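# Place blue foam block, or else cardboard box, on counter

## Task

Check the floor of this room for a blue foam block. If one is there, set it on the counter; if not, set the cardboard box on the counter. Nothing other than that one item may end up on the counter. The robot must not fall or finish leaning, or the task fails. The item has to rest on the counter by itself at the end, not be held there by the robot.

## Robot and tools

ROBOT. A simulated Hello Robot Stretch 4 with a single arm. It has an omni-wheel base, a lift that rides up a mast, a telescoping arm reaching forward, a wrist with yaw, pitch and roll, and a two-finger gripper. It stands about 1.6 m tall, and the base edge lies within 0.23 m of the base origin. There are four cameras. head_camera (420x560) sits atop the mast, aimed forward and down; turn the base to look elsewhere. head_left_camera and head_right_camera (fisheyes, 420x672) flank it, aim more steeply down and show the base and arm. wrist_camera (616x392) looks along the fingers, with the fingertips near the bottom of its image.

FRAMES. Base frame: origin on the floor below the base centre, x forward, y left, z up. hand_pose is reported in this frame and marks the point between the fingers, 0.015 m back from the tips; with all wrist joints at 0 its axes line up with the base frame. The printed hand position may be somewhat wrong. The odometry frame is the base frame as it was when the scene began.

execute_actions. Argument actions: a list holding one action, or empty (an empty list only returns state and images). Argument cameras: list of camera names whose pictures to return; omitted, null or ["all"] gives all, [] gives none. An action may contain:
- base: exactly one key, a relative move from where the base last reported itself. translate_m, -2 to 2 m, straight, forward positive. strafe_m, -2 to 2 m, sideways, left positive. rotate_rad, -3.2 to 3.2 rad, on the spot, counter-clockwise (left) positive.
- joints: absolute targets by name. lift_m 0 to 1.2 m; arm_m 0 to 0.55 m (extension); wrist_yaw_rad -1.134 to 4.276 (0 forward, positive left, 3.14 folded back, above 3.4 the arm may block); wrist_pitch_rad -1.117 to 4.259 (0 level, 1.57 pointing down); wrist_roll_rad -1.117 to 4.259 (0 keeps fingers level, positive turns clockwise viewed from behind); gripper_m 0 to 0.08 m, the finger gap. A joint target outside its range is clipped and still executed; any other bad value or unknown key rejects the call, nothing moves.
- pace: "slow", "default", "fast" or "max" (base up to 0.1/0.3/0.4/0.6 m/s and 1/2/3/4 rad/s; lower when the lift is high).
- contact_limits: only {"arm_m": value}, 0 (gentlest) to 0.75 (firmest), default 0.5; the arm halts on contact.
- end_of_arm: "enable_torque", sent alone, re-powers wrist or gripper motors that shut off.
Base and joint motions in one action start together. Anything you omit may still be driving toward an earlier target. If a result reports a stop, the remaining movement calls in that reply are skipped. To unfold at the start, send lift_m 0.4 with wrist_yaw_rad 0.

wait(seconds 0 to 10): commands nothing, lets time pass, returns state and images. zoom_image(camera, region [x0, y0, x1, y1] in pixels, top-left origin, at most 504 by 504): a sharper crop of that camera's latest full image. read_manual(section "licences"): licence texts only. finished_scene(scene): ends the current scene for good after the last command settles; pass that scene's number; the result tells whether the goal was met.

RESULTS. base_status and joint_status: "done"; "off_target" (stopped short, may still push); "contact_stop_at_<key>" (hit something; that part goes slack, a slack lift may sag, slack wheels may roll); "limit_stop_at_<name>", e.g. own_body (self-collision, often with wrist tilted up and rolled) or tilt (leaning over 6 degrees; lift, arm, wheels go slack); "time_out"; "torque_fault" (motor limp until enable_torque). on_its_own lists things you did not command; "held at" is the held target. lidar_m: 12 distances in m from the base origin, 30-degree sectors starting straight ahead and going counter-clockwise (4th left, 7th behind, 10th right); "-" means nothing seen or closer than 0.25 m; it sees from about 0.15 m up, misses clear objects and thin legs. wrist_depth_mm: 7x7 grid of depths, 100 to 2000 mm, row by row from top left. base_odometry: wheel-based, heading -3.142 to 3.142, positive left. If turned_by_wheels and turned_by_imu differ by more than about 0.1 rad, the base likely slipped or struck something. base_tilt in degrees, forward and right positive. motor_effort: percent of maximum, peak in brackets; wheel_0/1/2 positive means turning right. gripper: a gripper_m reading above your target with status off_target means something is held.

GRIPPING. Command a gap smaller than the object; after touching, the fingers close only slightly further. If gripper effort stays beyond about 50 points, the motor faults and may drop the item.

AVOID. Turning or driving with over 1 kg in hand and arm_m above 0.2, especially at fast paces; sustained pushes or pulls with a raised gripper; pressing the gripper into things with base or arm moves (wrist torque fault); tilting; dropping, slamming or knocking objects; putting extra items on the counter.

Each tool is called after "Emit:" as a command line: name --argument value for each argument, lists and objects as JSON in quotes; but a table of rows of numbers goes row by row, as --pt "numbers of a row", without its own name.

## Session

Emit:
execute_actions --actions '[]'

Scene clock: 0.00 s.
base_odometry: x=+0.000 y=+0.000 heading=+0.000 (m, m, rad; odometry frame)
turned_by_wheels: +0.000 (rad since the last result)
turned_by_imu: +0.000 (rad since the last result)
base_tilt: forward=+0.1 right=+0.0 (deg)
lidar_m: 1.82 1.42 1.22 1.22 2.16 1.90 1.84 2.21 0.85 0.81 0.96 1.71
base_status: not commanded
joint_positions: lift_m=+0.201 arm_m=+0.001 wrist_yaw_rad=+3.061 wrist_pitch_rad=+0.009 wrist_roll_rad=+0.008 gripper_m=+0.040
joint_status: not commanded
motor_effort: lift_m=+21 arm_m=-1 wrist_yaw_rad=+1 wrist_pitch_rad=-10 wrist_roll_rad=-1 gripper_m=+1 wheel_0=+0 wheel_1=-1 wheel_2=+1 (%)
hand_pose: x=-0.0331 y=+0.1044 z=+0.3774 quat_wxyz=(+0.041, -0.005, +0.004, +0.999) (m; base frame)
wrist_depth_mm: - 142 - - 1863 1808 1661 / - 130 217 - 1921 1756 1618 / 109 145 212 - 1921 1756 1661 / 144 158 - - 1921 1808 1661 / - - - - 1921 1708 1708 / 1182 1308 125 1281 145 1336 1205 / 960 - - - - - 946
pictures: head_camera, head_left_camera, head_right_camera, wrist_camera
Images, in order (width x height): head_camera 420x560, head_left_camera 420x672, head_right_camera 420x672, wrist_camera 616x392.

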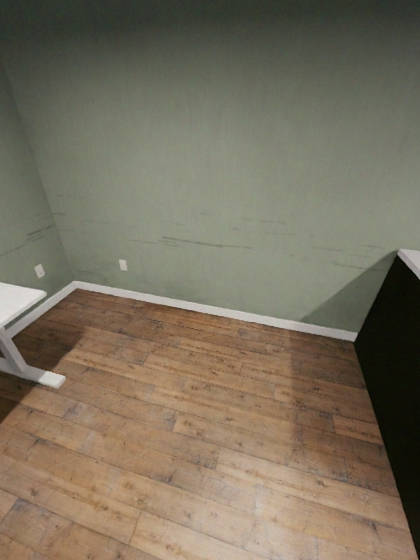

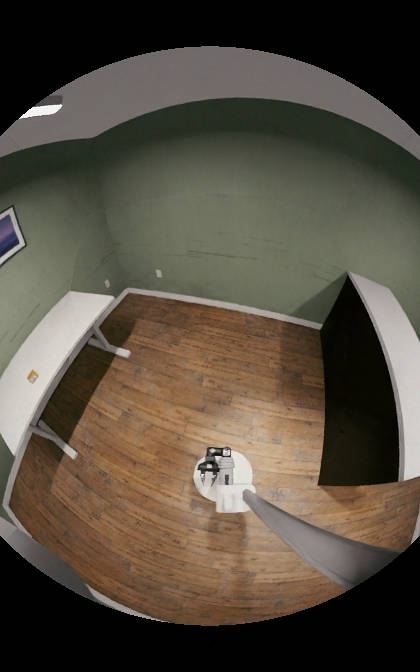

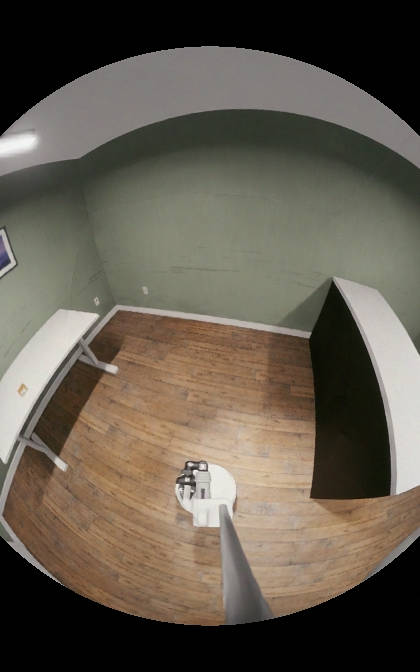

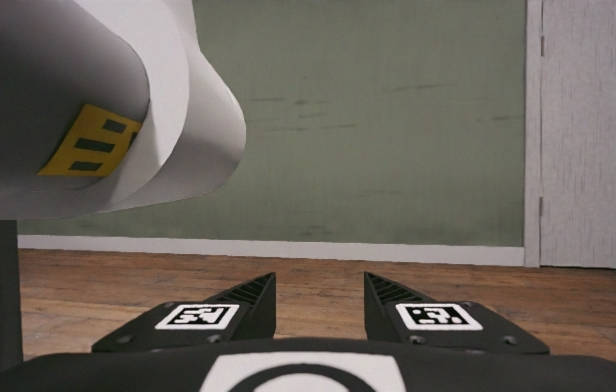

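Emit:
execute_actions --actions '[{"base":{"rotate_rad":-2.4},"joints":{"lift_m":0.4,"wrist_yaw_rad":0},"pace":"fast"}]'

Scene clock: 4.70 s.
base_odometry: x=+0.000 y=+0.000 heading=-2.400 (m, m, rad; odometry frame)
turned_by_wheels: -2.400 (rad since the last result)
turned_by_imu: -2.368 (rad since the last result)
base_tilt: forward=+0.1 right=+0.0 (deg)
lidar_m: 2.57 0.80 0.84 1.14 1.80 1.88 1.28 1.19 1.27 1.97 1.86 1.91
base_status: done
joint_positions: lift_m=+0.400 arm_m=+0.001 wrist_yaw_rad=+0.001 wrist_pitch_rad=+0.009 wrist_roll_rad=+0.008 gripper_m=+0.040
joint_status: all done
motor_effort: lift_m=+24(27) arm_m=-1(1) wrist_yaw_rad=-1(8) wrist_pitch_rad=-10(9) wrist_roll_rad=-1(1) gripper_m=+1(1) wheel_0=+1(7) wheel_1=+1(10) wheel_2=-1(8) (%)
hand_pose: x=+0.3845 y=-0.0873 z=+0.5759 quat_wxyz=(+1.000, +0.004, +0.005, +0.000) (m; base frame)
wrist_depth_mm: - - - - - 1863 1499 / - - - - - 1863 1537 / - - - - - 1808 1576 / - - - - - 1863 1537 / - - - - - 1921 1537 / 1808 1863 125 1756 146 1808 1499 / 1366 - - - - - 1397
pictures: head_camera, head_left_camera, head_right_camera, wrist_camera
Images, in order (width x height): head_camera 420x560, head_left_camera 420x672, head_right_camera 420x672, wrist_camera 616x392.

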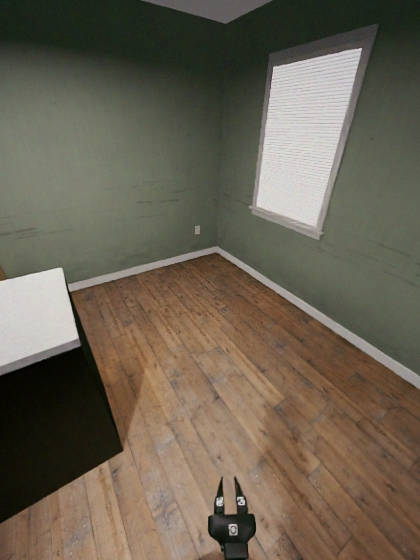

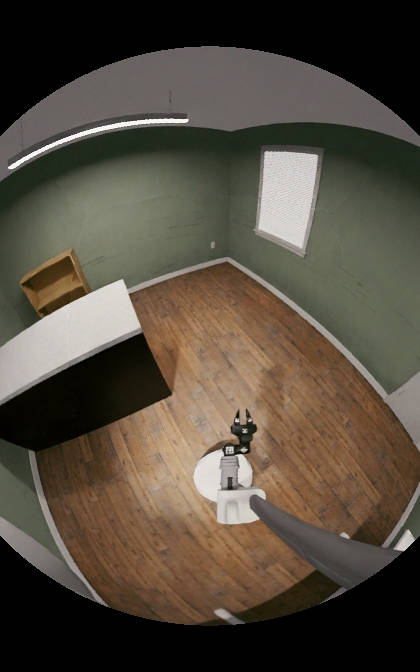

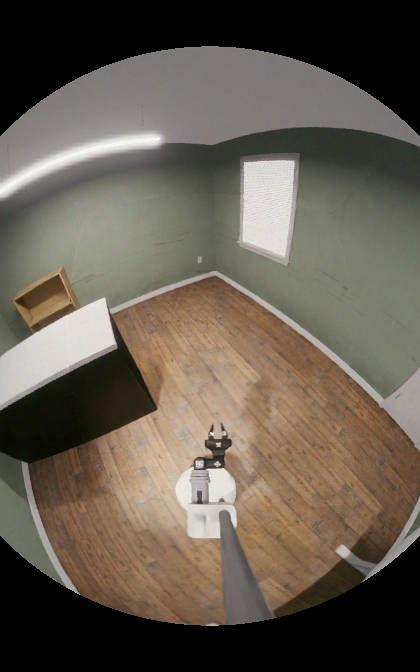

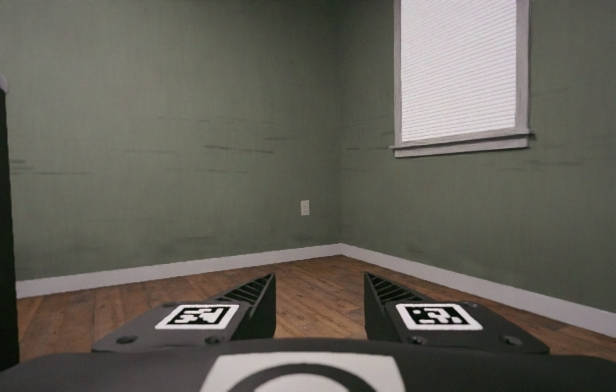

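Need to look behind the counter.

Emit:
execute_actions --actions '[{"base":{"translate_m":1.5},"pace":"max"}]' --cameras '[]'

Emit:
execute_actions --actions '[{"base":{"rotate_rad":1.6},"pace":"fast"}]'

Scene clock: 11.03 s.
base_odometry: x=-1.106 y=-1.014 heading=-2.400 (m, m, rad; odometry frame)
turned_by_wheels: +0.000 (rad since the last result)
turned_by_imu: -0.002 (rad since the last result)
base_tilt: forward=+0.1 right=+0.0 (deg)
lidar_m: 1.50 1.37 1.47 1.72 0.75 0.82 3.49 2.53 1.60 1.17 1.03 1.08
base_status: done
joint_positions: lift_m=+0.400 arm_m=+0.001 wrist_yaw_rad=+0.000 wrist_pitch_rad=+0.009 wrist_roll_rad=+0.008 gripper_m=+0.040
joint_status: not commanded
motor_effort: lift_m=+23(24) arm_m=-1(1) wrist_yaw_rad=-1(2) wrist_pitch_rad=-10(9) wrist_roll_rad=-1(1) gripper_m=+1(1) wheel_0=-1(8) wheel_1=+0(5) wheel_2=+0(13) (%)
hand_pose: x=+0.3845 y=-0.0874 z=+0.5760 quat_wxyz=(+1.000, +0.004, +0.005, +0.000) (m; base frame)
wrist_depth_mm: 1042 1118 1255 1430 1255 991 831 / 1060 1138 1255 1430 1308 1008 809 / 1042 1138 1281 1430 1281 1008 842 / 1042 1138 1281 1464 1336 1025 842 / 1060 1160 1281 1430 1308 1025 842 / 1078 1118 125 1430 145 976 854 / 1042 - - - - - 831
pictures: none
No camera images: the call's "cameras" was empty. Leave "cameras" out to get every camera's image.

Scene clock: 12.77 s.
base_odometry: x=-1.106 y=-1.014 heading=-0.800 (m, m, rad; odometry frame)
turned_by_wheels: +1.600 (rad since the last result)
turned_by_imu: +1.577 (rad since the last result)
base_tilt: forward=+0.1 right=+0.0 (deg)
lidar_m: 1.72 0.77 0.79 2.61 2.53 1.58 1.13 1.02 1.09 1.46 1.36 1.47
base_status: done
joint_positions: lift_m=+0.400 arm_m=+0.001 wrist_yaw_rad=+0.000 wrist_pitch_rad=+0.009 wrist_roll_rad=+0.008 gripper_m=+0.040
joint_status: not commanded
motor_effort: lift_m=+23(23) arm_m=-1(1) wrist_yaw_rad=+0(0) wrist_pitch_rad=-9(9) wrist_roll_rad=-1(1) gripper_m=+1(1) wheel_0=+1(8) wheel_1=+2(8) wheel_2=+1(9) (%)
hand_pose: x=+0.3845 y=-0.0874 z=+0.5760 quat_wxyz=(+1.000, +0.004, +0.005, +0.000) (m; base frame)
wrist_depth_mm: 530 - - - 1808 1366 1138 / 535 - - - 1499 1366 1138 / 535 - - - 1537 1397 1138 / 535 - - - 1537 1430 1138 / 539 - - - 1576 1397 1138 / 539 1708 125 1708 145 1336 1138 / 539 - - - - - 1138
pictures: head_camera, head_left_camera, head_right_camera, wrist_camera
Images, in order (width x height): head_camera 420x560, head_left_camera 420x672, head_right_camera 420x672, wrist_camera 616x392.

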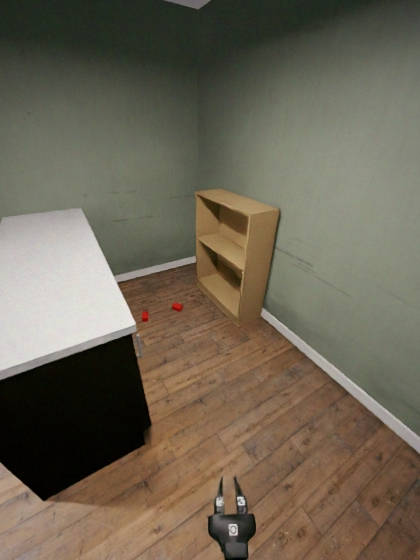

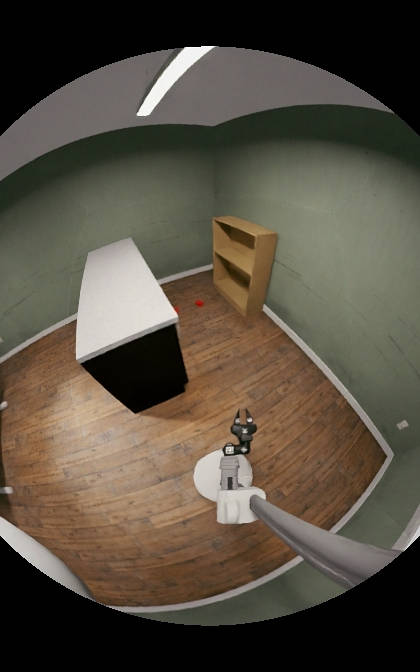

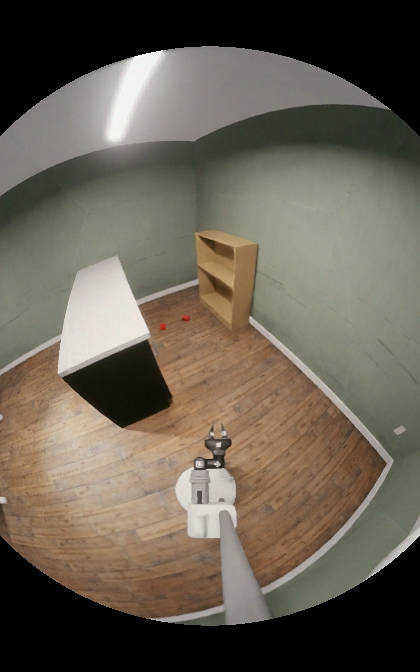

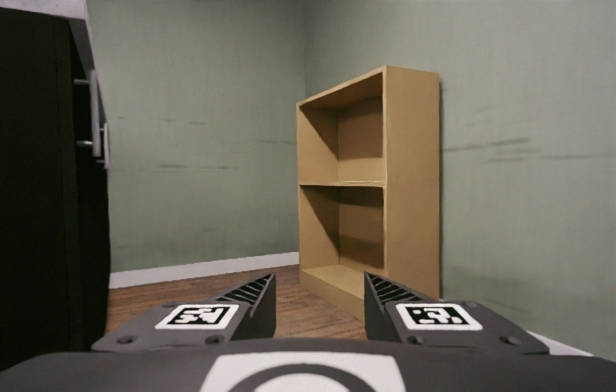

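Emit:
execute_actions --actions '[{"base":{"rotate_rad":-0.3},"pace":"fast"}]' --cameras '[]'

Emit:
execute_actions --actions '[{"base":{"translate_m":0.7},"pace":"max"}]' --cameras '[]'

Emit:
execute_actions --actions '[{"base":{"rotate_rad":0.85},"pace":"fast"}]'

Scene clock: 15.93 s.
base_odometry: x=-1.106 y=-1.013 heading=-1.100 (m, m, rad; odometry frame)
turned_by_wheels: -0.300 (rad since the last result)
turned_by_imu: -0.297 (rad since the last result)
base_tilt: forward=+0.1 right=+0.0 (deg)
lidar_m: 1.62 0.78 0.77 0.88 2.53 2.32 1.29 1.05 1.00 1.18 1.40 1.39
base_status: done
joint_positions: lift_m=+0.400 arm_m=+0.001 wrist_yaw_rad=+0.000 wrist_pitch_rad=+0.009 wrist_roll_rad=+0.008 gripper_m=+0.040
joint_status: not commanded
motor_effort: lift_m=+23(22) arm_m=-1(2) wrist_yaw_rad=+0(0) wrist_pitch_rad=-9(9) wrist_roll_rad=-1(1) gripper_m=+1(1) wheel_0=+1(6) wheel_1=+0(10) wheel_2=-2(9) (%)
hand_pose: x=+0.3845 y=-0.0874 z=+0.5760 quat_wxyz=(+1.000, +0.004, +0.005, +0.000) (m; base frame)
wrist_depth_mm: - - - 1661 1336 1138 976 / - - - 1618 1366 1138 991 / - - - 1537 1366 1138 991 / - - - 1576 1366 1160 1008 / - - - 1618 1397 1182 991 / 1863 1808 125 1576 146 1118 1008 / 1397 - - - - - 976
pictures: none
No camera images: the call's "cameras" was empty. Leave "cameras" out to get every camera's image.

Scene clock: 18.80 s.
base_odometry: x=-0.788 y=-1.637 heading=-1.100 (m, m, rad; odometry frame)
turned_by_wheels: +0.000 (rad since the last result)
turned_by_imu: -0.001 (rad since the last result)
base_tilt: forward=+0.1 right=+0.0 (deg)
lidar_m: 1.02 1.16 0.76 0.47 0.61 3.01 1.85 1.56 1.53 1.07 0.90 0.89
base_status: done
joint_positions: lift_m=+0.400 arm_m=+0.001 wrist_yaw_rad=+0.000 wrist_pitch_rad=+0.009 wrist_roll_rad=+0.008 gripper_m=+0.040
joint_status: not commanded
motor_effort: lift_m=+22(23) arm_m=-1(2) wrist_yaw_rad=+1(1) wrist_pitch_rad=-10(10) wrist_roll_rad=-1(1) gripper_m=+2(0) wheel_0=+0(7) wheel_1=+1(10) wheel_2=+0(13) (%)
hand_pose: x=+0.3845 y=-0.0874 z=+0.5761 quat_wxyz=(+1.000, +0.004, +0.005, +0.000) (m; base frame)
wrist_depth_mm: 1661 1160 831 931 768 654 574 / 1661 1397 854 946 778 654 569 / 1708 1397 866 946 788 668 580 / 1708 1430 866 931 798 661 574 / 1618 1464 878 960 798 668 580 / 1661 1430 125 976 145 647 591 / 1464 - - - - - 585
pictures: none
No camera images: the call's "cameras" was empty. Leave "cameras" out to get every camera's image.

Scene clock: 20.13 s.
base_odometry: x=-0.788 y=-1.637 heading=-0.250 (m, m, rad; odometry frame)
turned_by_wheels: +0.850 (rad since the last result)
turned_by_imu: +0.838 (rad since the last result)
base_tilt: forward=+0.1 right=+0.0 (deg)
lidar_m: 1.28 0.45 0.47 3.01 2.17 1.60 1.55 1.24 0.92 0.86 0.94 1.03
base_status: done
joint_positions: lift_m=+0.400 arm_m=+0.001 wrist_yaw_rad=+0.000 wrist_pitch_rad=+0.009 wrist_roll_rad=+0.008 gripper_m=+0.040
joint_status: not commanded
motor_effort: lift_m=+22(22) arm_m=-2(1) wrist_yaw_rad=-1(1) wrist_pitch_rad=-10(10) wrist_roll_rad=-1(1) gripper_m=+1(0) wheel_0=+0(9) wheel_1=+0(8) wheel_2=+2(9) (%)
hand_pose: x=+0.3845 y=-0.0874 z=+0.5761 quat_wxyz=(+1.000, +0.004, +0.005, +0.000) (m; base frame)
wrist_depth_mm: 580 1921 1921 1863 1808 1808 1060 / 585 820 1983 1863 1808 1808 1229 / 591 820 1366 1863 1863 1808 1255 / 574 831 1397 1921 1921 1336 1205 / 580 820 1397 1983 1863 1336 1255 / 580 768 124 1808 145 1336 1281 / 559 - - - - - 1098
pictures: head_camera, head_left_camera, head_right_camera, wrist_camera
Images, in order (width x height): head_camera 420x560, head_left_camera 420x672, head_right_camera 420x672, wrist_camera 616x392.

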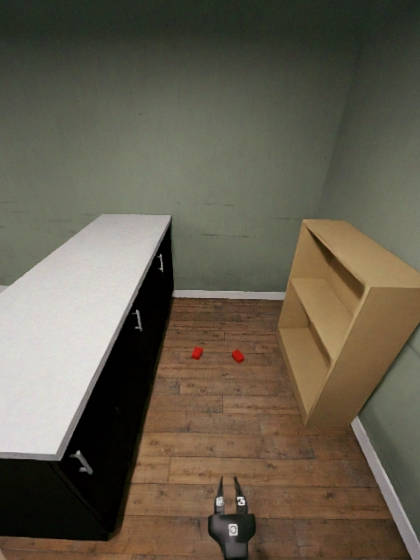

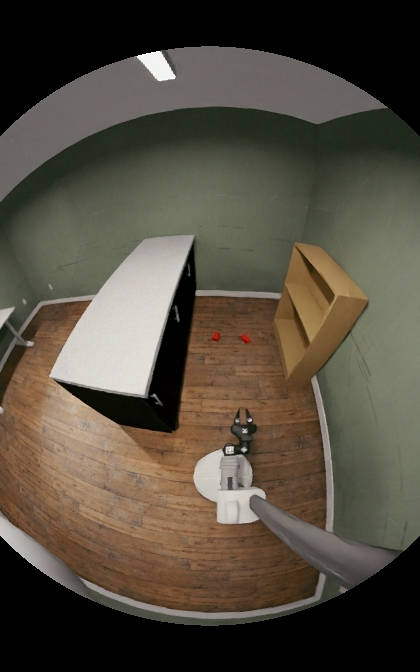

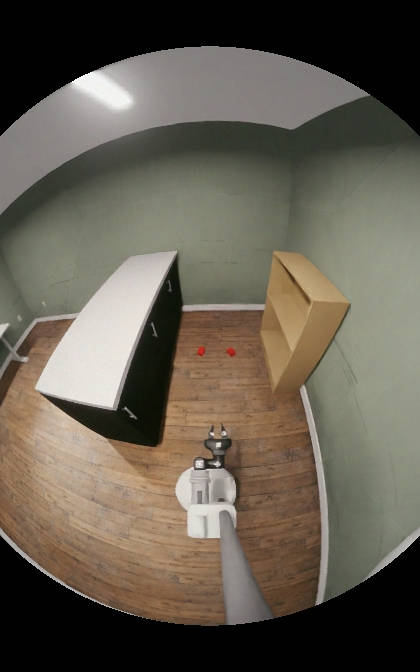

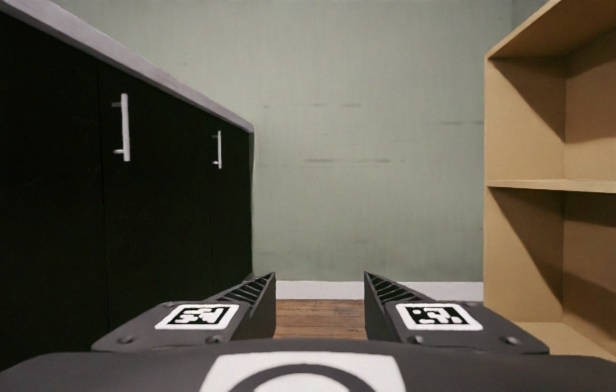

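Emit:
execute_actions --actions '[{"base":{"translate_m":-0.2},"pace":"max"}]' --cameras '[]'

Emit:
execute_actions --actions '[{"base":{"rotate_rad":1.59},"pace":"fast"}]' --cameras '[]'

Emit:
execute_actions --actions '[{"base":{"translate_m":1.8},"pace":"max"}]'

Scene clock: 25.93 s.
base_odometry: x=-0.982 y=-1.588 heading=-0.250 (m, m, rad; odometry frame)
turned_by_wheels: +0.000 (rad since the last result)
turned_by_imu: -0.001 (rad since the last result)
base_tilt: forward=+0.1 right=+0.0 (deg)
lidar_m: 1.30 0.59 0.76 2.99 1.92 1.39 1.29 1.23 0.90 0.87 0.92 1.17
base_status: done
joint_positions: lift_m=+0.400 arm_m=+0.001 wrist_yaw_rad=+0.000 wrist_pitch_rad=+0.009 wrist_roll_rad=+0.008 gripper_m=+0.040
joint_status: not commanded
motor_effort: lift_m=+22(22) arm_m=-2(1) wrist_yaw_rad=+0(0) wrist_pitch_rad=-9(10) wrist_roll_rad=-1(1) gripper_m=+0(1) wheel_0=+1(7) wheel_1=+1(5) wheel_2=-1(12) (%)
hand_pose: x=+0.3845 y=-0.0874 z=+0.5761 quat_wxyz=(+1.000, +0.004, +0.005, +0.000) (m; base frame)
wrist_depth_mm: 580 - - - - - 1042 / 591 842 - - - 1464 1281 / 585 842 1430 - - 1537 1255 / 585 831 1464 - - 1499 1255 / 591 842 1430 - - 1537 1281 / 580 759 125 1708 145 1499 1281 / 554 - - - - - 1098
pictures: none
No camera images: the call's "cameras" was empty. Leave "cameras" out to get every camera's image.

Scene clock: 27.67 s.
base_odometry: x=-0.982 y=-1.588 heading=+1.340 (m, m, rad; odometry frame)
turned_by_wheels: +1.590 (rad since the last result)
turned_by_imu: +1.567 (rad since the last result)
base_tilt: forward=+0.1 right=+0.0 (deg)
lidar_m: 3.01 1.85 1.35 1.28 1.21 0.91 0.87 0.94 1.18 1.12 0.60 0.77
base_status: done
joint_positions: lift_m=+0.400 arm_m=+0.001 wrist_yaw_rad=+0.000 wrist_pitch_rad=+0.009 wrist_roll_rad=+0.008 gripper_m=+0.040
joint_status: not commanded
motor_effort: lift_m=+22(22) arm_m=-2(1) wrist_yaw_rad=+0(2) wrist_pitch_rad=-9(10) wrist_roll_rad=-1(1) gripper_m=+0(1) wheel_0=-1(7) wheel_1=+0(11) wheel_2=+1(8) (%)
hand_pose: x=+0.3846 y=-0.0873 z=+0.5761 quat_wxyz=(+1.000, +0.004, +0.005, +0.000) (m; base frame)
wrist_depth_mm: 1808 - - - - - - / 1808 - - - - - - / 1808 - - - - - - / 1756 - - - - - - / 1756 - - - - - - / 1708 1808 125 1756 146 1863 1708 / 1464 - - - - - 1366
pictures: none
No camera images: the call's "cameras" was empty. Leave "cameras" out to get every camera's image.

Scene clock: 32.57 s.
base_odometry: x=-0.571 y=+0.165 heading=+1.340 (m, m, rad; odometry frame)
turned_by_wheels: +0.000 (rad since the last result)
turned_by_imu: -0.001 (rad since the last result)
base_tilt: forward=+0.1 right=+0.0 (deg)
lidar_m: 1.22 1.67 1.27 1.23 1.34 1.91 2.67 1.02 1.26 2.43 1.65 1.25
base_status: done
joint_positions: lift_m=+0.400 arm_m=+0.001 wrist_yaw_rad=+0.000 wrist_pitch_rad=+0.009 wrist_roll_rad=+0.008 gripper_m=+0.040
joint_status: not commanded
motor_effort: lift_m=+23(22) arm_m=-2(1) wrist_yaw_rad=+0(0) wrist_pitch_rad=-9(10) wrist_roll_rad=-1(1) gripper_m=+1(1) wheel_0=-1(7) wheel_1=-1(7) wheel_2=+1(14) (%)
hand_pose: x=+0.3845 y=-0.0874 z=+0.5761 quat_wxyz=(+1.000, +0.004, +0.005, +0.000) (m; base frame)
wrist_depth_mm: 1661 1808 1756 1708 1708 1708 1618 / 1708 1863 1808 1756 1708 1708 1661 / 1618 1863 1756 1756 1661 1281 1205 / 1661 1921 1808 1808 1756 1708 1661 / 1618 1863 1863 1808 1756 1708 1661 / 1576 1808 125 1863 145 1708 1618 / 1464 - - - - - 1366
pictures: head_camera, head_left_camera, head_right_camera, wrist_camera
Images, in order (width x height): head_camera 420x560, head_left_camera 420x672, head_right_camera 420x672, wrist_camera 616x392.

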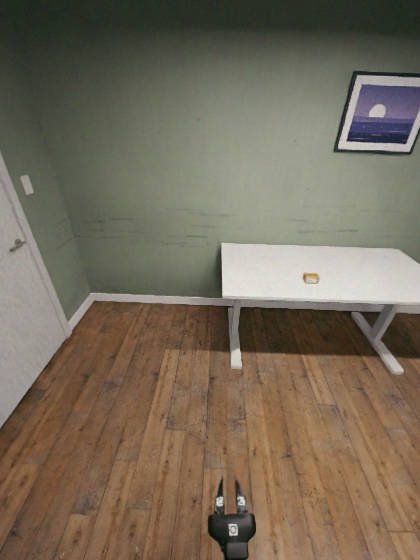

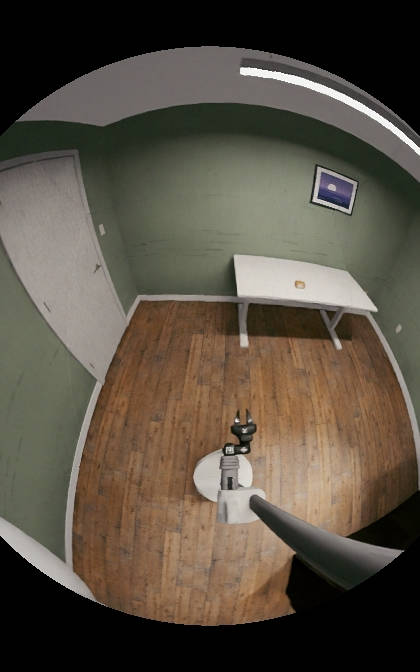

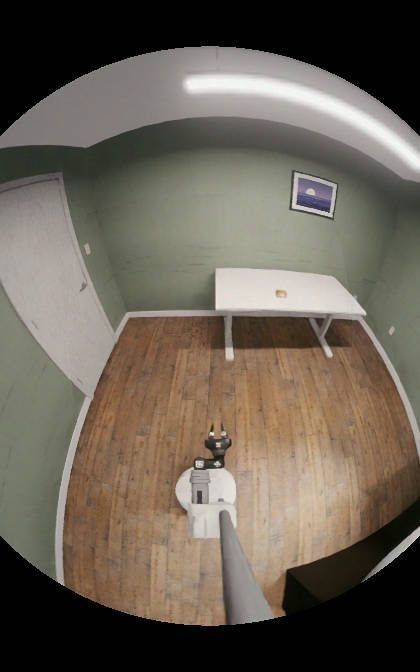

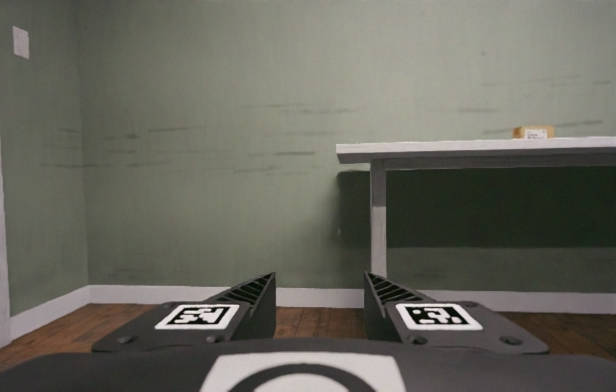

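Emit:
execute_actions --actions '[{"base":{"strafe_m":-0.57},"joints":{"lift_m":0.8,"wrist_pitch_rad":0.8,"gripper_m":0.08},"pace":"max"}]' --cameras '[]'

Emit:
execute_actions --actions '[{"base":{"translate_m":0.75},"pace":"max"}]'

Scene clock: 39.13 s.
base_odometry: x=-0.016 y=+0.035 heading=+1.340 (m, m, rad; odometry frame)
turned_by_wheels: +0.000 (rad since the last result)
turned_by_imu: -0.006 (rad since the last result)
base_tilt: forward=+0.1 right=+0.0 (deg)
lidar_m: 1.16 1.22 1.89 1.82 1.95 2.80 0.84 0.88 1.27 1.84 1.98 1.23
base_status: done
joint_positions: lift_m=+0.800 arm_m=+0.001 wrist_yaw_rad=+0.000 wrist_pitch_rad=+0.802 wrist_roll_rad=+0.008 gripper_m=+0.080
joint_status: all done
motor_effort: lift_m=+24(28) arm_m=-1(1) wrist_yaw_rad=+0(0) wrist_pitch_rad=-7(4) wrist_roll_rad=-1(1) gripper_m=+3(3) wheel_0=-2(13) wheel_1=+2(14) wheel_2=+1(2) (%)
hand_pose: x=+0.3197 y=-0.0874 z=+0.8251 quat_wxyz=(+0.921, +0.004, +0.390, -0.002) (m; base frame)
wrist_depth_mm: 1863 1756 1756 1756 1708 1661 1618 / 1808 1756 1708 1756 1708 1661 1661 / 1537 1537 1499 1499 1430 1464 1366 / 1336 1308 1308 1281 1255 1281 1205 / 1160 1160 1138 1160 1118 1098 1098 / 1042 112 151 1025 976 131 991 / - - - - - - -
pictures: none
No camera images: the call's "cameras" was empty. Leave "cameras" out to get every camera's image.

Scene clock: 42.40 s.
base_odometry: x=+0.155 y=+0.765 heading=+1.340 (m, m, rad; odometry frame)
turned_by_wheels: +0.000 (rad since the last result)
turned_by_imu: -0.002 (rad since the last result)
base_tilt: forward=+0.1 right=+0.0 (deg)
lidar_m: 0.41 0.47 1.83 1.74 1.90 2.66 1.62 1.70 1.95 1.88 0.61 0.43
base_status: done
joint_positions: lift_m=+0.800 arm_m=+0.001 wrist_yaw_rad=+0.000 wrist_pitch_rad=+0.802 wrist_roll_rad=+0.008 gripper_m=+0.080
joint_status: not commanded
motor_effort: lift_m=+24(23) arm_m=-2(1) wrist_yaw_rad=+1(1) wrist_pitch_rad=-6(6) wrist_roll_rad=-1(1) gripper_m=+2(3) wheel_0=+0(5) wheel_1=+0(7) wheel_2=+1(11) (%)
hand_pose: x=+0.3197 y=-0.0874 z=+0.8251 quat_wxyz=(+0.921, +0.004, +0.390, -0.002) (m; base frame)
wrist_depth_mm: 603 585 574 564 549 539 530 / 488 480 469 433 424 445 439 / 410 404 399 392 384 379 375 / 355 349 343 338 336 330 327 / 1160 1160 1118 1098 1078 1060 1060 / 1042 112 151 1025 991 131 991 / - - - - - - -
pictures: head_camera, head_left_camera, head_right_camera, wrist_camera
Images, in order (width x height): head_camera 420x560, head_left_camera 420x672, head_right_camera 420x672, wrist_camera 616x392.

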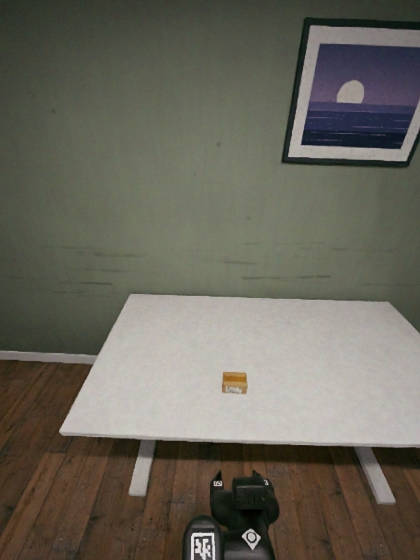

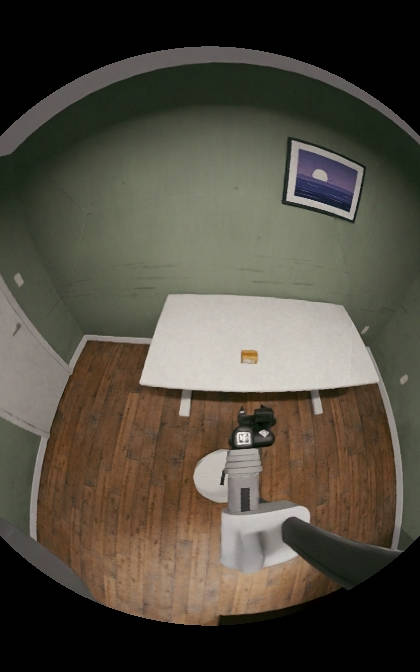

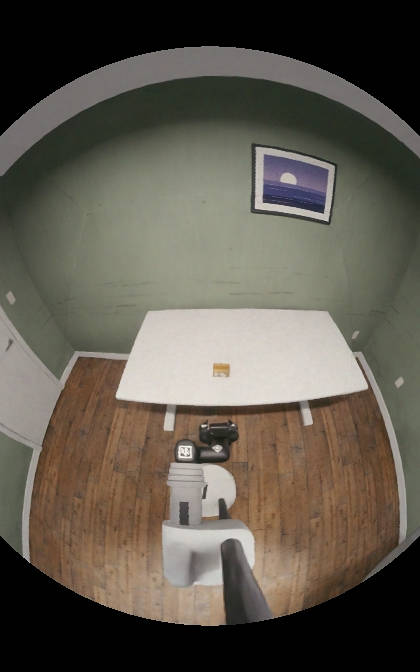

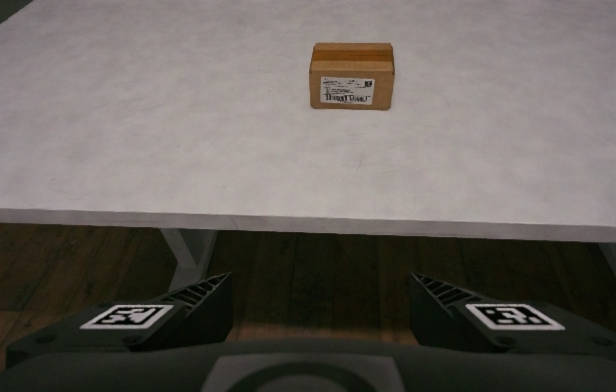

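Emit:
execute_actions --actions '[{"base":{"strafe_m":-0.033},"joints":{"lift_m":0.85,"arm_m":0.46,"wrist_pitch_rad":1.57,"wrist_roll_rad":1.57}}]'

Scene clock: 47.90 s.
base_odometry: x=+0.187 y=+0.757 heading=+1.340 (m, m, rad; odometry frame)
turned_by_wheels: +0.000 (rad since the last result)
turned_by_imu: -0.002 (rad since the last result)
base_tilt: forward=+0.2 right=+0.0 (deg)
lidar_m: 0.42 0.44 0.64 1.80 1.94 2.75 1.57 1.69 1.91 1.88 0.63 0.45
base_status: done
joint_positions: lift_m=+0.850 arm_m=+0.459 wrist_yaw_rad=+0.000 wrist_pitch_rad=+1.570 wrist_roll_rad=+1.570 gripper_m=+0.080
joint_status: all done
motor_effort: lift_m=+25(26) arm_m=+4(6) wrist_yaw_rad=+0(2) wrist_pitch_rad=+0(3) wrist_roll_rad=+0(4) gripper_m=+2(2) wheel_0=+0(8) wheel_1=+0(8) wheel_2=-1(1) (%)
hand_pose: x=+0.6304 y=-0.0874 z=+0.8152 quat_wxyz=(+0.501, +0.500, +0.500, -0.499) (m; base frame)
wrist_depth_mm: 251 248 246 243 240 237 236 / 253 250 246 245 241 239 236 / 253 251 248 246 243 240 238 / 256 253 250 245 245 242 240 / 257 254 252 199 246 244 240 / 259 112 151 200 247 131 242 / - - - - - - -
pictures: head_camera, head_left_camera, head_right_camera, wrist_camera
Images, in order (width x height): head_camera 420x560, head_left_camera 420x672, head_right_camera 420x672, wrist_camera 616x392.

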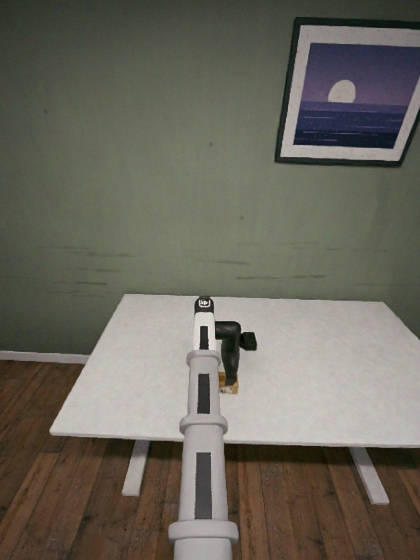

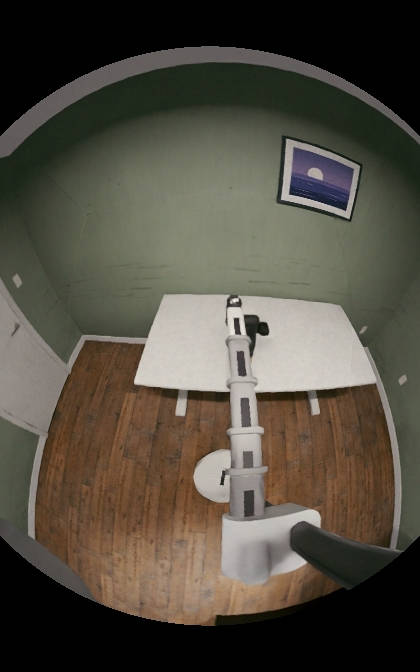

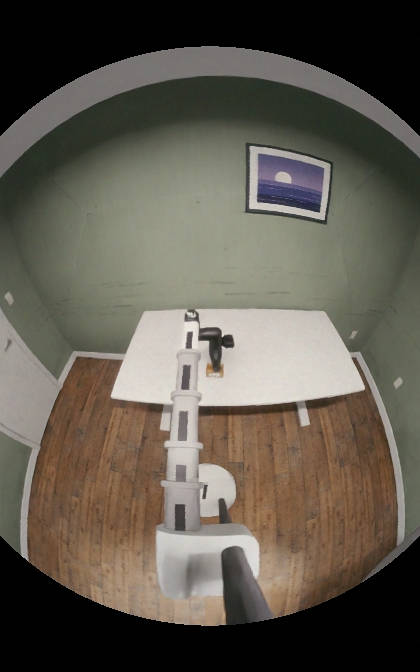

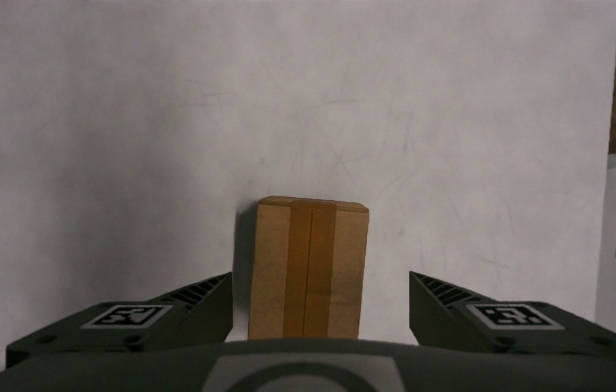

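Emit:
execute_actions --actions '[{"joints":{"lift_m":0.785,"arm_m":0.466}}]' --cameras '[]'

Emit:
execute_actions --actions '[{"joints":{"gripper_m":0.03}}]' --cameras '["wrist_camera"]'

Emit:
execute_actions --actions '[{"joints":{"lift_m":1.1}}]' --cameras '["wrist_camera"]'

Scene clock: 53.07 s.
base_odometry: x=+0.187 y=+0.757 heading=+1.340 (m, m, rad; odometry frame)
turned_by_wheels: +0.000 (rad since the last result)
turned_by_imu: -0.002 (rad since the last result)
base_tilt: forward=+0.1 right=+0.0 (deg)
lidar_m: 0.42 0.46 0.66 1.80 1.95 2.78 1.58 1.70 1.89 1.86 0.63 0.45
base_status: not commanded
joint_positions: lift_m=+0.785 arm_m=+0.465 wrist_yaw_rad=+0.000 wrist_pitch_rad=+1.570 wrist_roll_rad=+1.570 gripper_m=+0.080
joint_status: all done
motor_effort: lift_m=+16(24) arm_m=+4(5) wrist_yaw_rad=+0(0) wrist_pitch_rad=+0(0) wrist_roll_rad=-1(0) gripper_m=+1(2) wheel_0=+0(1) wheel_1=+0(0) wheel_2=-1(1) (%)
hand_pose: x=+0.6364 y=-0.0874 z=+0.7509 quat_wxyz=(+0.501, +0.500, +0.500, -0.499) (m; base frame)
wrist_depth_mm: 186 183 182 180 178 176 175 / 187 185 182 181 179 177 176 / 189 186 185 182 180 178 177 / 189 187 185 182 181 180 178 / 191 189 187 134 133 181 179 / 191 112 136 135 134 131 179 / - - - - - - -
pictures: none
No camera images: the call's "cameras" was empty. Leave "cameras" out to get every camera's image.

Scene clock: 54.07 s.
base_odometry: x=+0.187 y=+0.757 heading=+1.340 (m, m, rad; odometry frame)
turned_by_wheels: +0.000 (rad since the last result)
turned_by_imu: +0.000 (rad since the last result)
base_tilt: forward=+0.1 right=+0.0 (deg)
lidar_m: 0.42 0.47 0.69 1.79 1.93 2.80 1.60 1.68 1.91 1.87 0.60 0.43
base_status: not commanded
joint_positions: lift_m=+0.785 arm_m=+0.465 wrist_yaw_rad=+0.000 wrist_pitch_rad=+1.570 wrist_roll_rad=+1.570 gripper_m=+0.060
joint_status: gripper_m off_target (ended at +0.060, target +0.030)
on_its_own: gripper_m is held at +0.055, not at your +0.030, by its contact guard: the fingers met something
motor_effort: lift_m=+16(16) arm_m=+5(4) wrist_yaw_rad=+1(0) wrist_pitch_rad=+0(1) wrist_roll_rad=-1(0) gripper_m=-40(54) wheel_0=-1(0) wheel_1=+0(1) wheel_2=-1(1) (%)
hand_pose: x=+0.6364 y=-0.0874 z=+0.7509 quat_wxyz=(+0.501, +0.500, +0.500, -0.499) (m; base frame)
wrist_depth_mm: 185 183 181 180 178 176 175 / 187 185 183 181 179 177 175 / 189 186 184 182 180 178 177 / 189 187 186 182 181 180 178 / 190 189 187 134 134 181 179 / 192 189 136 135 134 180 180 / 193 - - - - - -
pictures: wrist_camera
Images, in order (width x height): wrist_camera 616x392.

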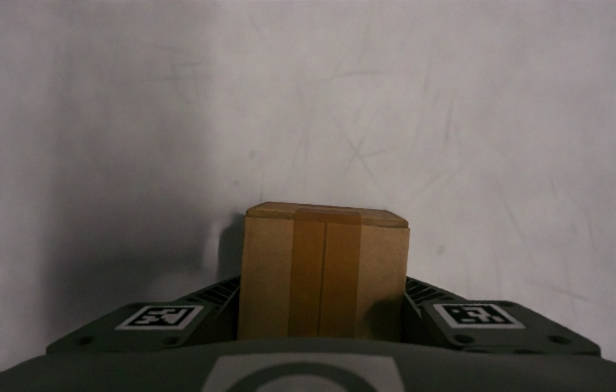

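Scene clock: 56.40 s.
base_odometry: x=+0.187 y=+0.757 heading=+1.340 (m, m, rad; odometry frame)
turned_by_wheels: +0.000 (rad since the last result)
turned_by_imu: -0.001 (rad since the last result)
base_tilt: forward=+0.1 right=+0.0 (deg)
lidar_m: 0.40 0.45 0.66 1.79 1.93 2.72 1.58 1.68 1.92 1.86 0.62 0.44
base_status: not commanded
joint_positions: lift_m=+1.100 arm_m=+0.465 wrist_yaw_rad=+0.000 wrist_pitch_rad=+1.570 wrist_roll_rad=+1.570 gripper_m=+0.060
joint_status: all done
on_its_own: gripper_m is held at +0.055, not at your +0.030, by its contact guard: the fingers met something
motor_effort: lift_m=+26(27) arm_m=+4(5) wrist_yaw_rad=+0(1) wrist_pitch_rad=+0(1) wrist_roll_rad=-1(0) gripper_m=-41(41) wheel_0=+0(0) wheel_1=+0(0) wheel_2=-1(1) (%)
hand_pose: x=+0.6364 y=-0.0874 z=+1.0651 quat_wxyz=(+0.501, +0.500, +0.500, -0.499) (m; base frame)
wrist_depth_mm: 500 500 496 488 484 1138 1138 / 504 504 492 488 484 1138 1138 / 508 504 500 492 484 1160 1160 / 508 504 500 492 488 960 960 / 512 508 504 134 133 976 960 / 517 508 136 135 134 488 960 / 521 - - - - - -
pictures: wrist_camera
Images, in order (width x height): wrist_camera 616x392.

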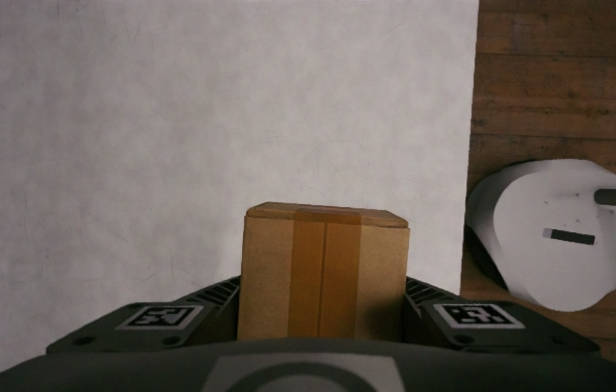

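Emit:
execute_actions --actions '[{"base":{"rotate_rad":-3.18},"joints":{"arm_m":0.3}}]' --cameras '[]'

Emit:
execute_actions --actions '[{"base":{"translate_m":1.2},"joints":{"arm_m":0.45},"pace":"fast"}]'

Scene clock: 62.63 s.
base_odometry: x=+0.187 y=+0.757 heading=-1.839 (m, m, rad; odometry frame)
turned_by_wheels: -3.180 (rad since the last result)
turned_by_imu: -3.137 (rad since the last result)
base_tilt: forward=+0.1 right=+0.0 (deg)
lidar_m: 1.58 1.64 1.93 1.87 0.62 0.46 0.43 0.46 0.61 1.79 1.91 2.63
base_status: done
joint_positions: lift_m=+1.100 arm_m=+0.301 wrist_yaw_rad=+0.000 wrist_pitch_rad=+1.570 wrist_roll_rad=+1.570 gripper_m=+0.060
joint_status: all done
on_its_own: gripper_m is held at +0.055, not at your +0.030, by its contact guard: the fingers met something
motor_effort: lift_m=+24(25) arm_m=-4(3) wrist_yaw_rad=-1(1) wrist_pitch_rad=+0(1) wrist_roll_rad=-1(0) gripper_m=-41(41) wheel_0=+2(7) wheel_1=+2(5) wheel_2=+1(7) (%)
hand_pose: x=+0.4719 y=-0.0874 z=+1.0652 quat_wxyz=(+0.501, +0.500, +0.500, -0.499) (m; base frame)
wrist_depth_mm: 1205 1182 1205 1182 1160 1160 1138 / 1205 1182 1205 1205 1182 1160 1138 / 1255 1229 1205 1205 1182 1160 1138 / 1255 1229 1229 1205 1182 960 976 / 1229 1205 1229 134 133 976 960 / 1255 1229 136 135 134 976 1182 / 1255 - - - - - -
pictures: none
No camera images: the call's "cameras" was empty. Leave "cameras" out to get every camera's image.

Scene clock: 67.77 s.
base_odometry: x=-0.131 y=-0.400 heading=-1.839 (m, m, rad; odometry frame)
turned_by_wheels: +0.001 (rad since the last result)
turned_by_imu: -0.001 (rad since the last result)
base_tilt: forward=+0.1 right=+0.0 (deg)
lidar_m: 0.40 0.41 0.57 1.66 1.97 1.73 1.64 1.68 1.90 1.82 1.86 2.36
base_status: done
joint_positions: lift_m=+1.100 arm_m=+0.449 wrist_yaw_rad=+0.000 wrist_pitch_rad=+1.570 wrist_roll_rad=+1.570 gripper_m=+0.060
joint_status: all done
on_its_own: gripper_m is held at +0.055, not at your +0.030, by its contact guard: the fingers met something
motor_effort: lift_m=+24(24) arm_m=+4(5) wrist_yaw_rad=+1(1) wrist_pitch_rad=+0(2) wrist_roll_rad=-1(1) gripper_m=-40(40) wheel_0=+3(6) wheel_1=+3(6) wheel_2=+3(9) (%)
hand_pose: x=+0.6204 y=-0.0874 z=+1.0652 quat_wxyz=(+0.501, +0.500, +0.500, -0.499) (m; base frame)
wrist_depth_mm: 1229 1205 1205 1205 1138 1160 1138 / 1229 1182 1205 1182 1182 1160 1138 / 1255 1205 1205 1205 1182 1160 1160 / 1255 1229 1205 1160 1182 1025 976 / 1255 1229 891 135 133 991 960 / 1255 609 136 135 134 991 976 / 439 - - - - - -
pictures: head_camera, head_left_camera, head_right_camera, wrist_camera
Images, in order (width x height): head_camera 420x560, head_left_camera 420x672, head_right_camera 420x672, wrist_camera 616x392.

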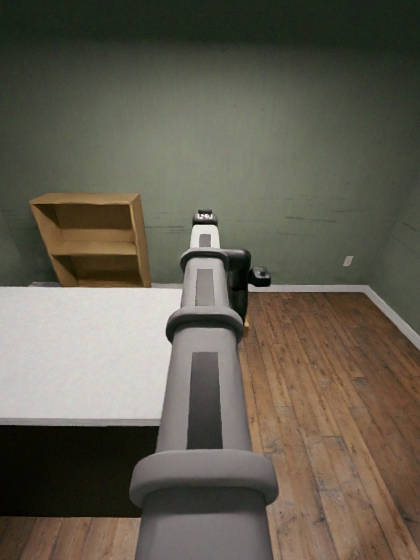

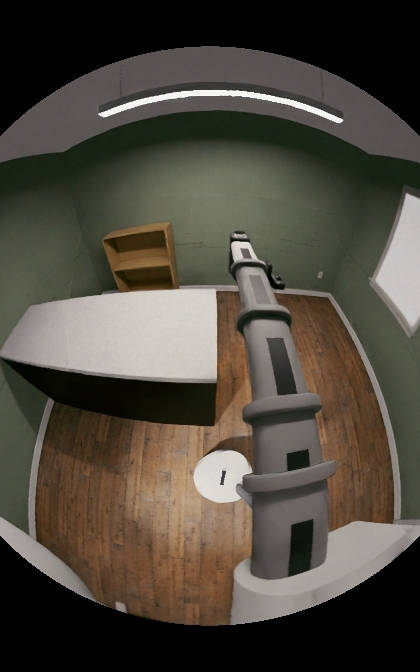

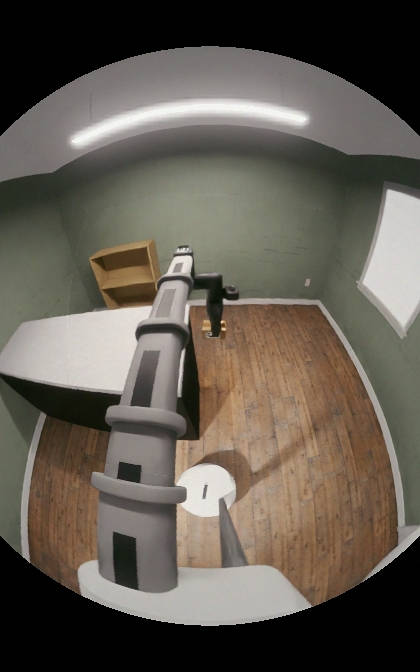

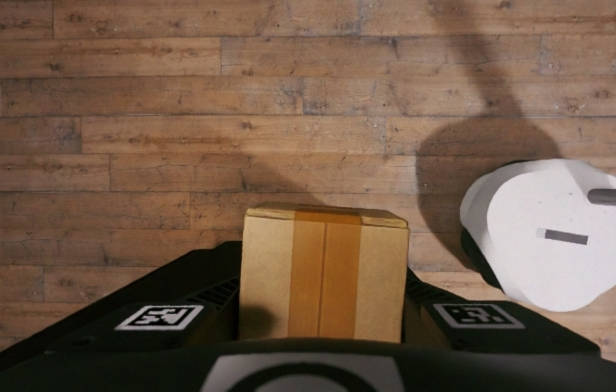

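Emit:
execute_actions --actions '[{"base":{"strafe_m":0.45},"pace":"fast"}]' --cameras '["wrist_camera"]'

Scene clock: 71.83 s.
base_odometry: x=+0.303 y=-0.519 heading=-1.839 (m, m, rad; odometry frame)
turned_by_wheels: +0.000 (rad since the last result)
turned_by_imu: +0.001 (rad since the last result)
base_tilt: forward=+0.1 right=+0.0 (deg)
lidar_m: 0.37 0.40 0.56 1.41 1.50 1.72 1.64 1.72 2.36 2.27 2.38 0.42
base_status: done
joint_positions: lift_m=+1.100 arm_m=+0.449 wrist_yaw_rad=+0.000 wrist_pitch_rad=+1.570 wrist_roll_rad=+1.570 gripper_m=+0.060
joint_status: not commanded
on_its_own: gripper_m is held at +0.055, not at your +0.030, by its contact guard: the fingers met something
motor_effort: lift_m=+24(24) arm_m=+4(4) wrist_yaw_rad=+0(1) wrist_pitch_rad=-1(1) wrist_roll_rad=+0(0) gripper_m=-40(41) wheel_0=+2(10) wheel_1=+0(12) wheel_2=+1(0) (%)
hand_pose: x=+0.6204 y=-0.0874 z=+1.0652 quat_wxyz=(+0.500, +0.500, +0.500, -0.500) (m; base frame)
wrist_depth_mm: 310 307 304 300 297 296 293 / 310 309 306 303 301 296 296 / 315 310 309 304 303 297 1138 / 317 314 309 306 303 300 931 / 320 315 312 134 134 303 976 / 320 315 136 135 134 301 976 / 324 - - - - - -
pictures: wrist_camera
Images, in order (width x height): wrist_camera 616x392.

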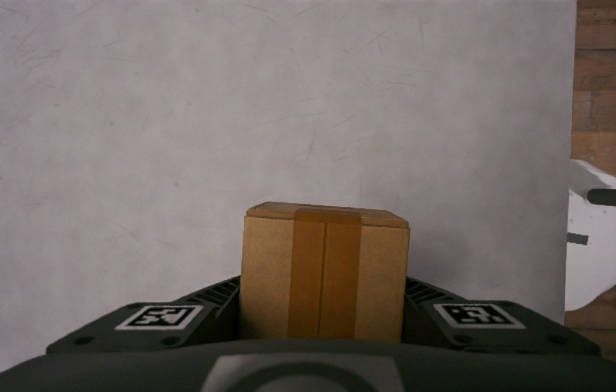

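Emit:
execute_actions --actions '[{"joints":{"lift_m":0.979}}]' --cameras '[]'

Emit:
execute_actions --actions '[{"joints":{"gripper_m":0.08}}]' --cameras '[]'

Emit:
execute_actions --actions '[{"joints":{"lift_m":1.07},"pace":"fast"}]' --cameras '["wrist_camera"]'

Emit:
finished_scene --scene 1

Scene clock: 77.63 s.
base_odometry: x=+0.303 y=-0.519 heading=-1.839 (m, m, rad; odometry frame)
turned_by_wheels: +0.000 (rad since the last result)
turned_by_imu: -0.002 (rad since the last result)
base_tilt: forward=+0.1 right=+0.0 (deg)
lidar_m: 0.37 0.40 0.59 1.42 1.47 1.74 1.64 1.70 2.38 2.27 2.38 0.41
base_status: not commanded
joint_positions: lift_m=+0.979 arm_m=+0.449 wrist_yaw_rad=+0.000 wrist_pitch_rad=+1.570 wrist_roll_rad=+1.570 gripper_m=+0.060
joint_status: all done
on_its_own: gripper_m is held at +0.055, not at your +0.030, by its contact guard: the fingers met something
motor_effort: lift_m=+16(23) arm_m=+4(4) wrist_yaw_rad=+0(1) wrist_pitch_rad=-1(0) wrist_roll_rad=-1(1) gripper_m=-41(41) wheel_0=+2(2) wheel_1=+0(0) wheel_2=+1(1) (%)
hand_pose: x=+0.6204 y=-0.0874 z=+0.9449 quat_wxyz=(+0.500, +0.500, +0.500, -0.500) (m; base frame)
wrist_depth_mm: 189 187 185 183 182 180 178 / 191 189 187 184 182 181 179 / 191 190 188 186 183 182 180 / 193 191 189 186 185 183 182 / 195 193 190 134 133 184 182 / 195 193 136 135 134 185 183 / 197 - - - - - -
pictures: none
No camera images: the call's "cameras" was empty. Leave "cameras" out to get every camera's image.

Scene clock: 78.57 s.
base_odometry: x=+0.303 y=-0.519 heading=-1.839 (m, m, rad; odometry frame)
turned_by_wheels: +0.000 (rad since the last result)
turned_by_imu: +0.000 (rad since the last result)
base_tilt: forward=+0.1 right=+0.0 (deg)
lidar_m: 0.37 0.43 0.60 1.41 1.48 1.73 1.66 1.72 2.37 2.26 2.37 0.43
base_status: not commanded
joint_positions: lift_m=+0.979 arm_m=+0.449 wrist_yaw_rad=+0.000 wrist_pitch_rad=+1.570 wrist_roll_rad=+1.570 gripper_m=+0.080
joint_status: all done
motor_effort: lift_m=+16(16) arm_m=+4(4) wrist_yaw_rad=+0(0) wrist_pitch_rad=-1(1) wrist_roll_rad=-1(0) gripper_m=+3(40) wheel_0=+1(2) wheel_1=+0(0) wheel_2=+1(1) (%)
hand_pose: x=+0.6204 y=-0.0874 z=+0.9449 quat_wxyz=(+0.500, +0.500, +0.500, -0.500) (m; base frame)
wrist_depth_mm: 190 187 186 183 182 180 179 / 191 189 187 185 183 181 179 / 193 190 188 187 184 182 181 / 194 191 190 186 185 183 182 / 195 192 190 138 185 185 183 / 196 112 140 139 138 131 183 / - - - - - - -
pictures: none
No camera images: the call's "cameras" was empty. Leave "cameras" out to get every camera's image.

Scene clock: 79.70 s.
base_odometry: x=+0.303 y=-0.519 heading=-1.839 (m, m, rad; odometry frame)
turned_by_wheels: +0.000 (rad since the last result)
turned_by_imu: +0.000 (rad since the last result)
base_tilt: forward=+0.1 right=-0.1 (deg)
lidar_m: 0.39 0.38 0.60 1.40 1.48 1.75 1.65 1.73 2.36 2.27 2.39 0.41
base_status: not commanded
joint_positions: lift_m=+1.070 arm_m=+0.449 wrist_yaw_rad=+0.000 wrist_pitch_rad=+1.570 wrist_roll_rad=+1.570 gripper_m=+0.080
joint_status: all done
motor_effort: lift_m=+25(27) arm_m=+4(4) wrist_yaw_rad=-1(0) wrist_pitch_rad=-1(0) wrist_roll_rad=-1(1) gripper_m=+3(2) wheel_0=+2(2) wheel_1=+0(0) wheel_2=+1(1) (%)
hand_pose: x=+0.6204 y=-0.0874 z=+1.0352 quat_wxyz=(+0.500, +0.500, +0.500, -0.500) (m; base frame)
wrist_depth_mm: 279 278 276 272 268 265 264 / 283 279 277 273 271 268 266 / 286 281 278 274 272 270 267 / 287 283 281 277 274 272 271 / 290 286 282 229 276 272 271 / 290 112 151 230 277 131 273 / - - - - - - -
pictures: wrist_camera
Images, in order (width x height): wrist_camera 616x392.

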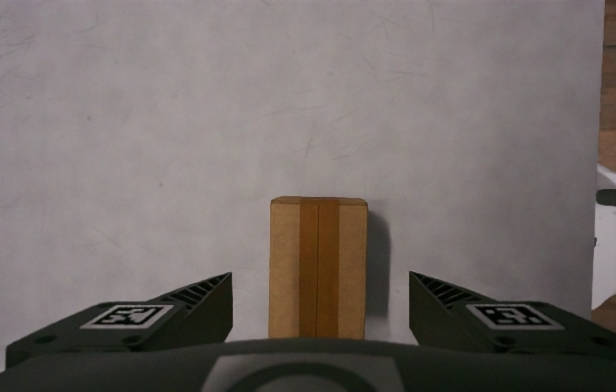

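The scene is finished: the task was done.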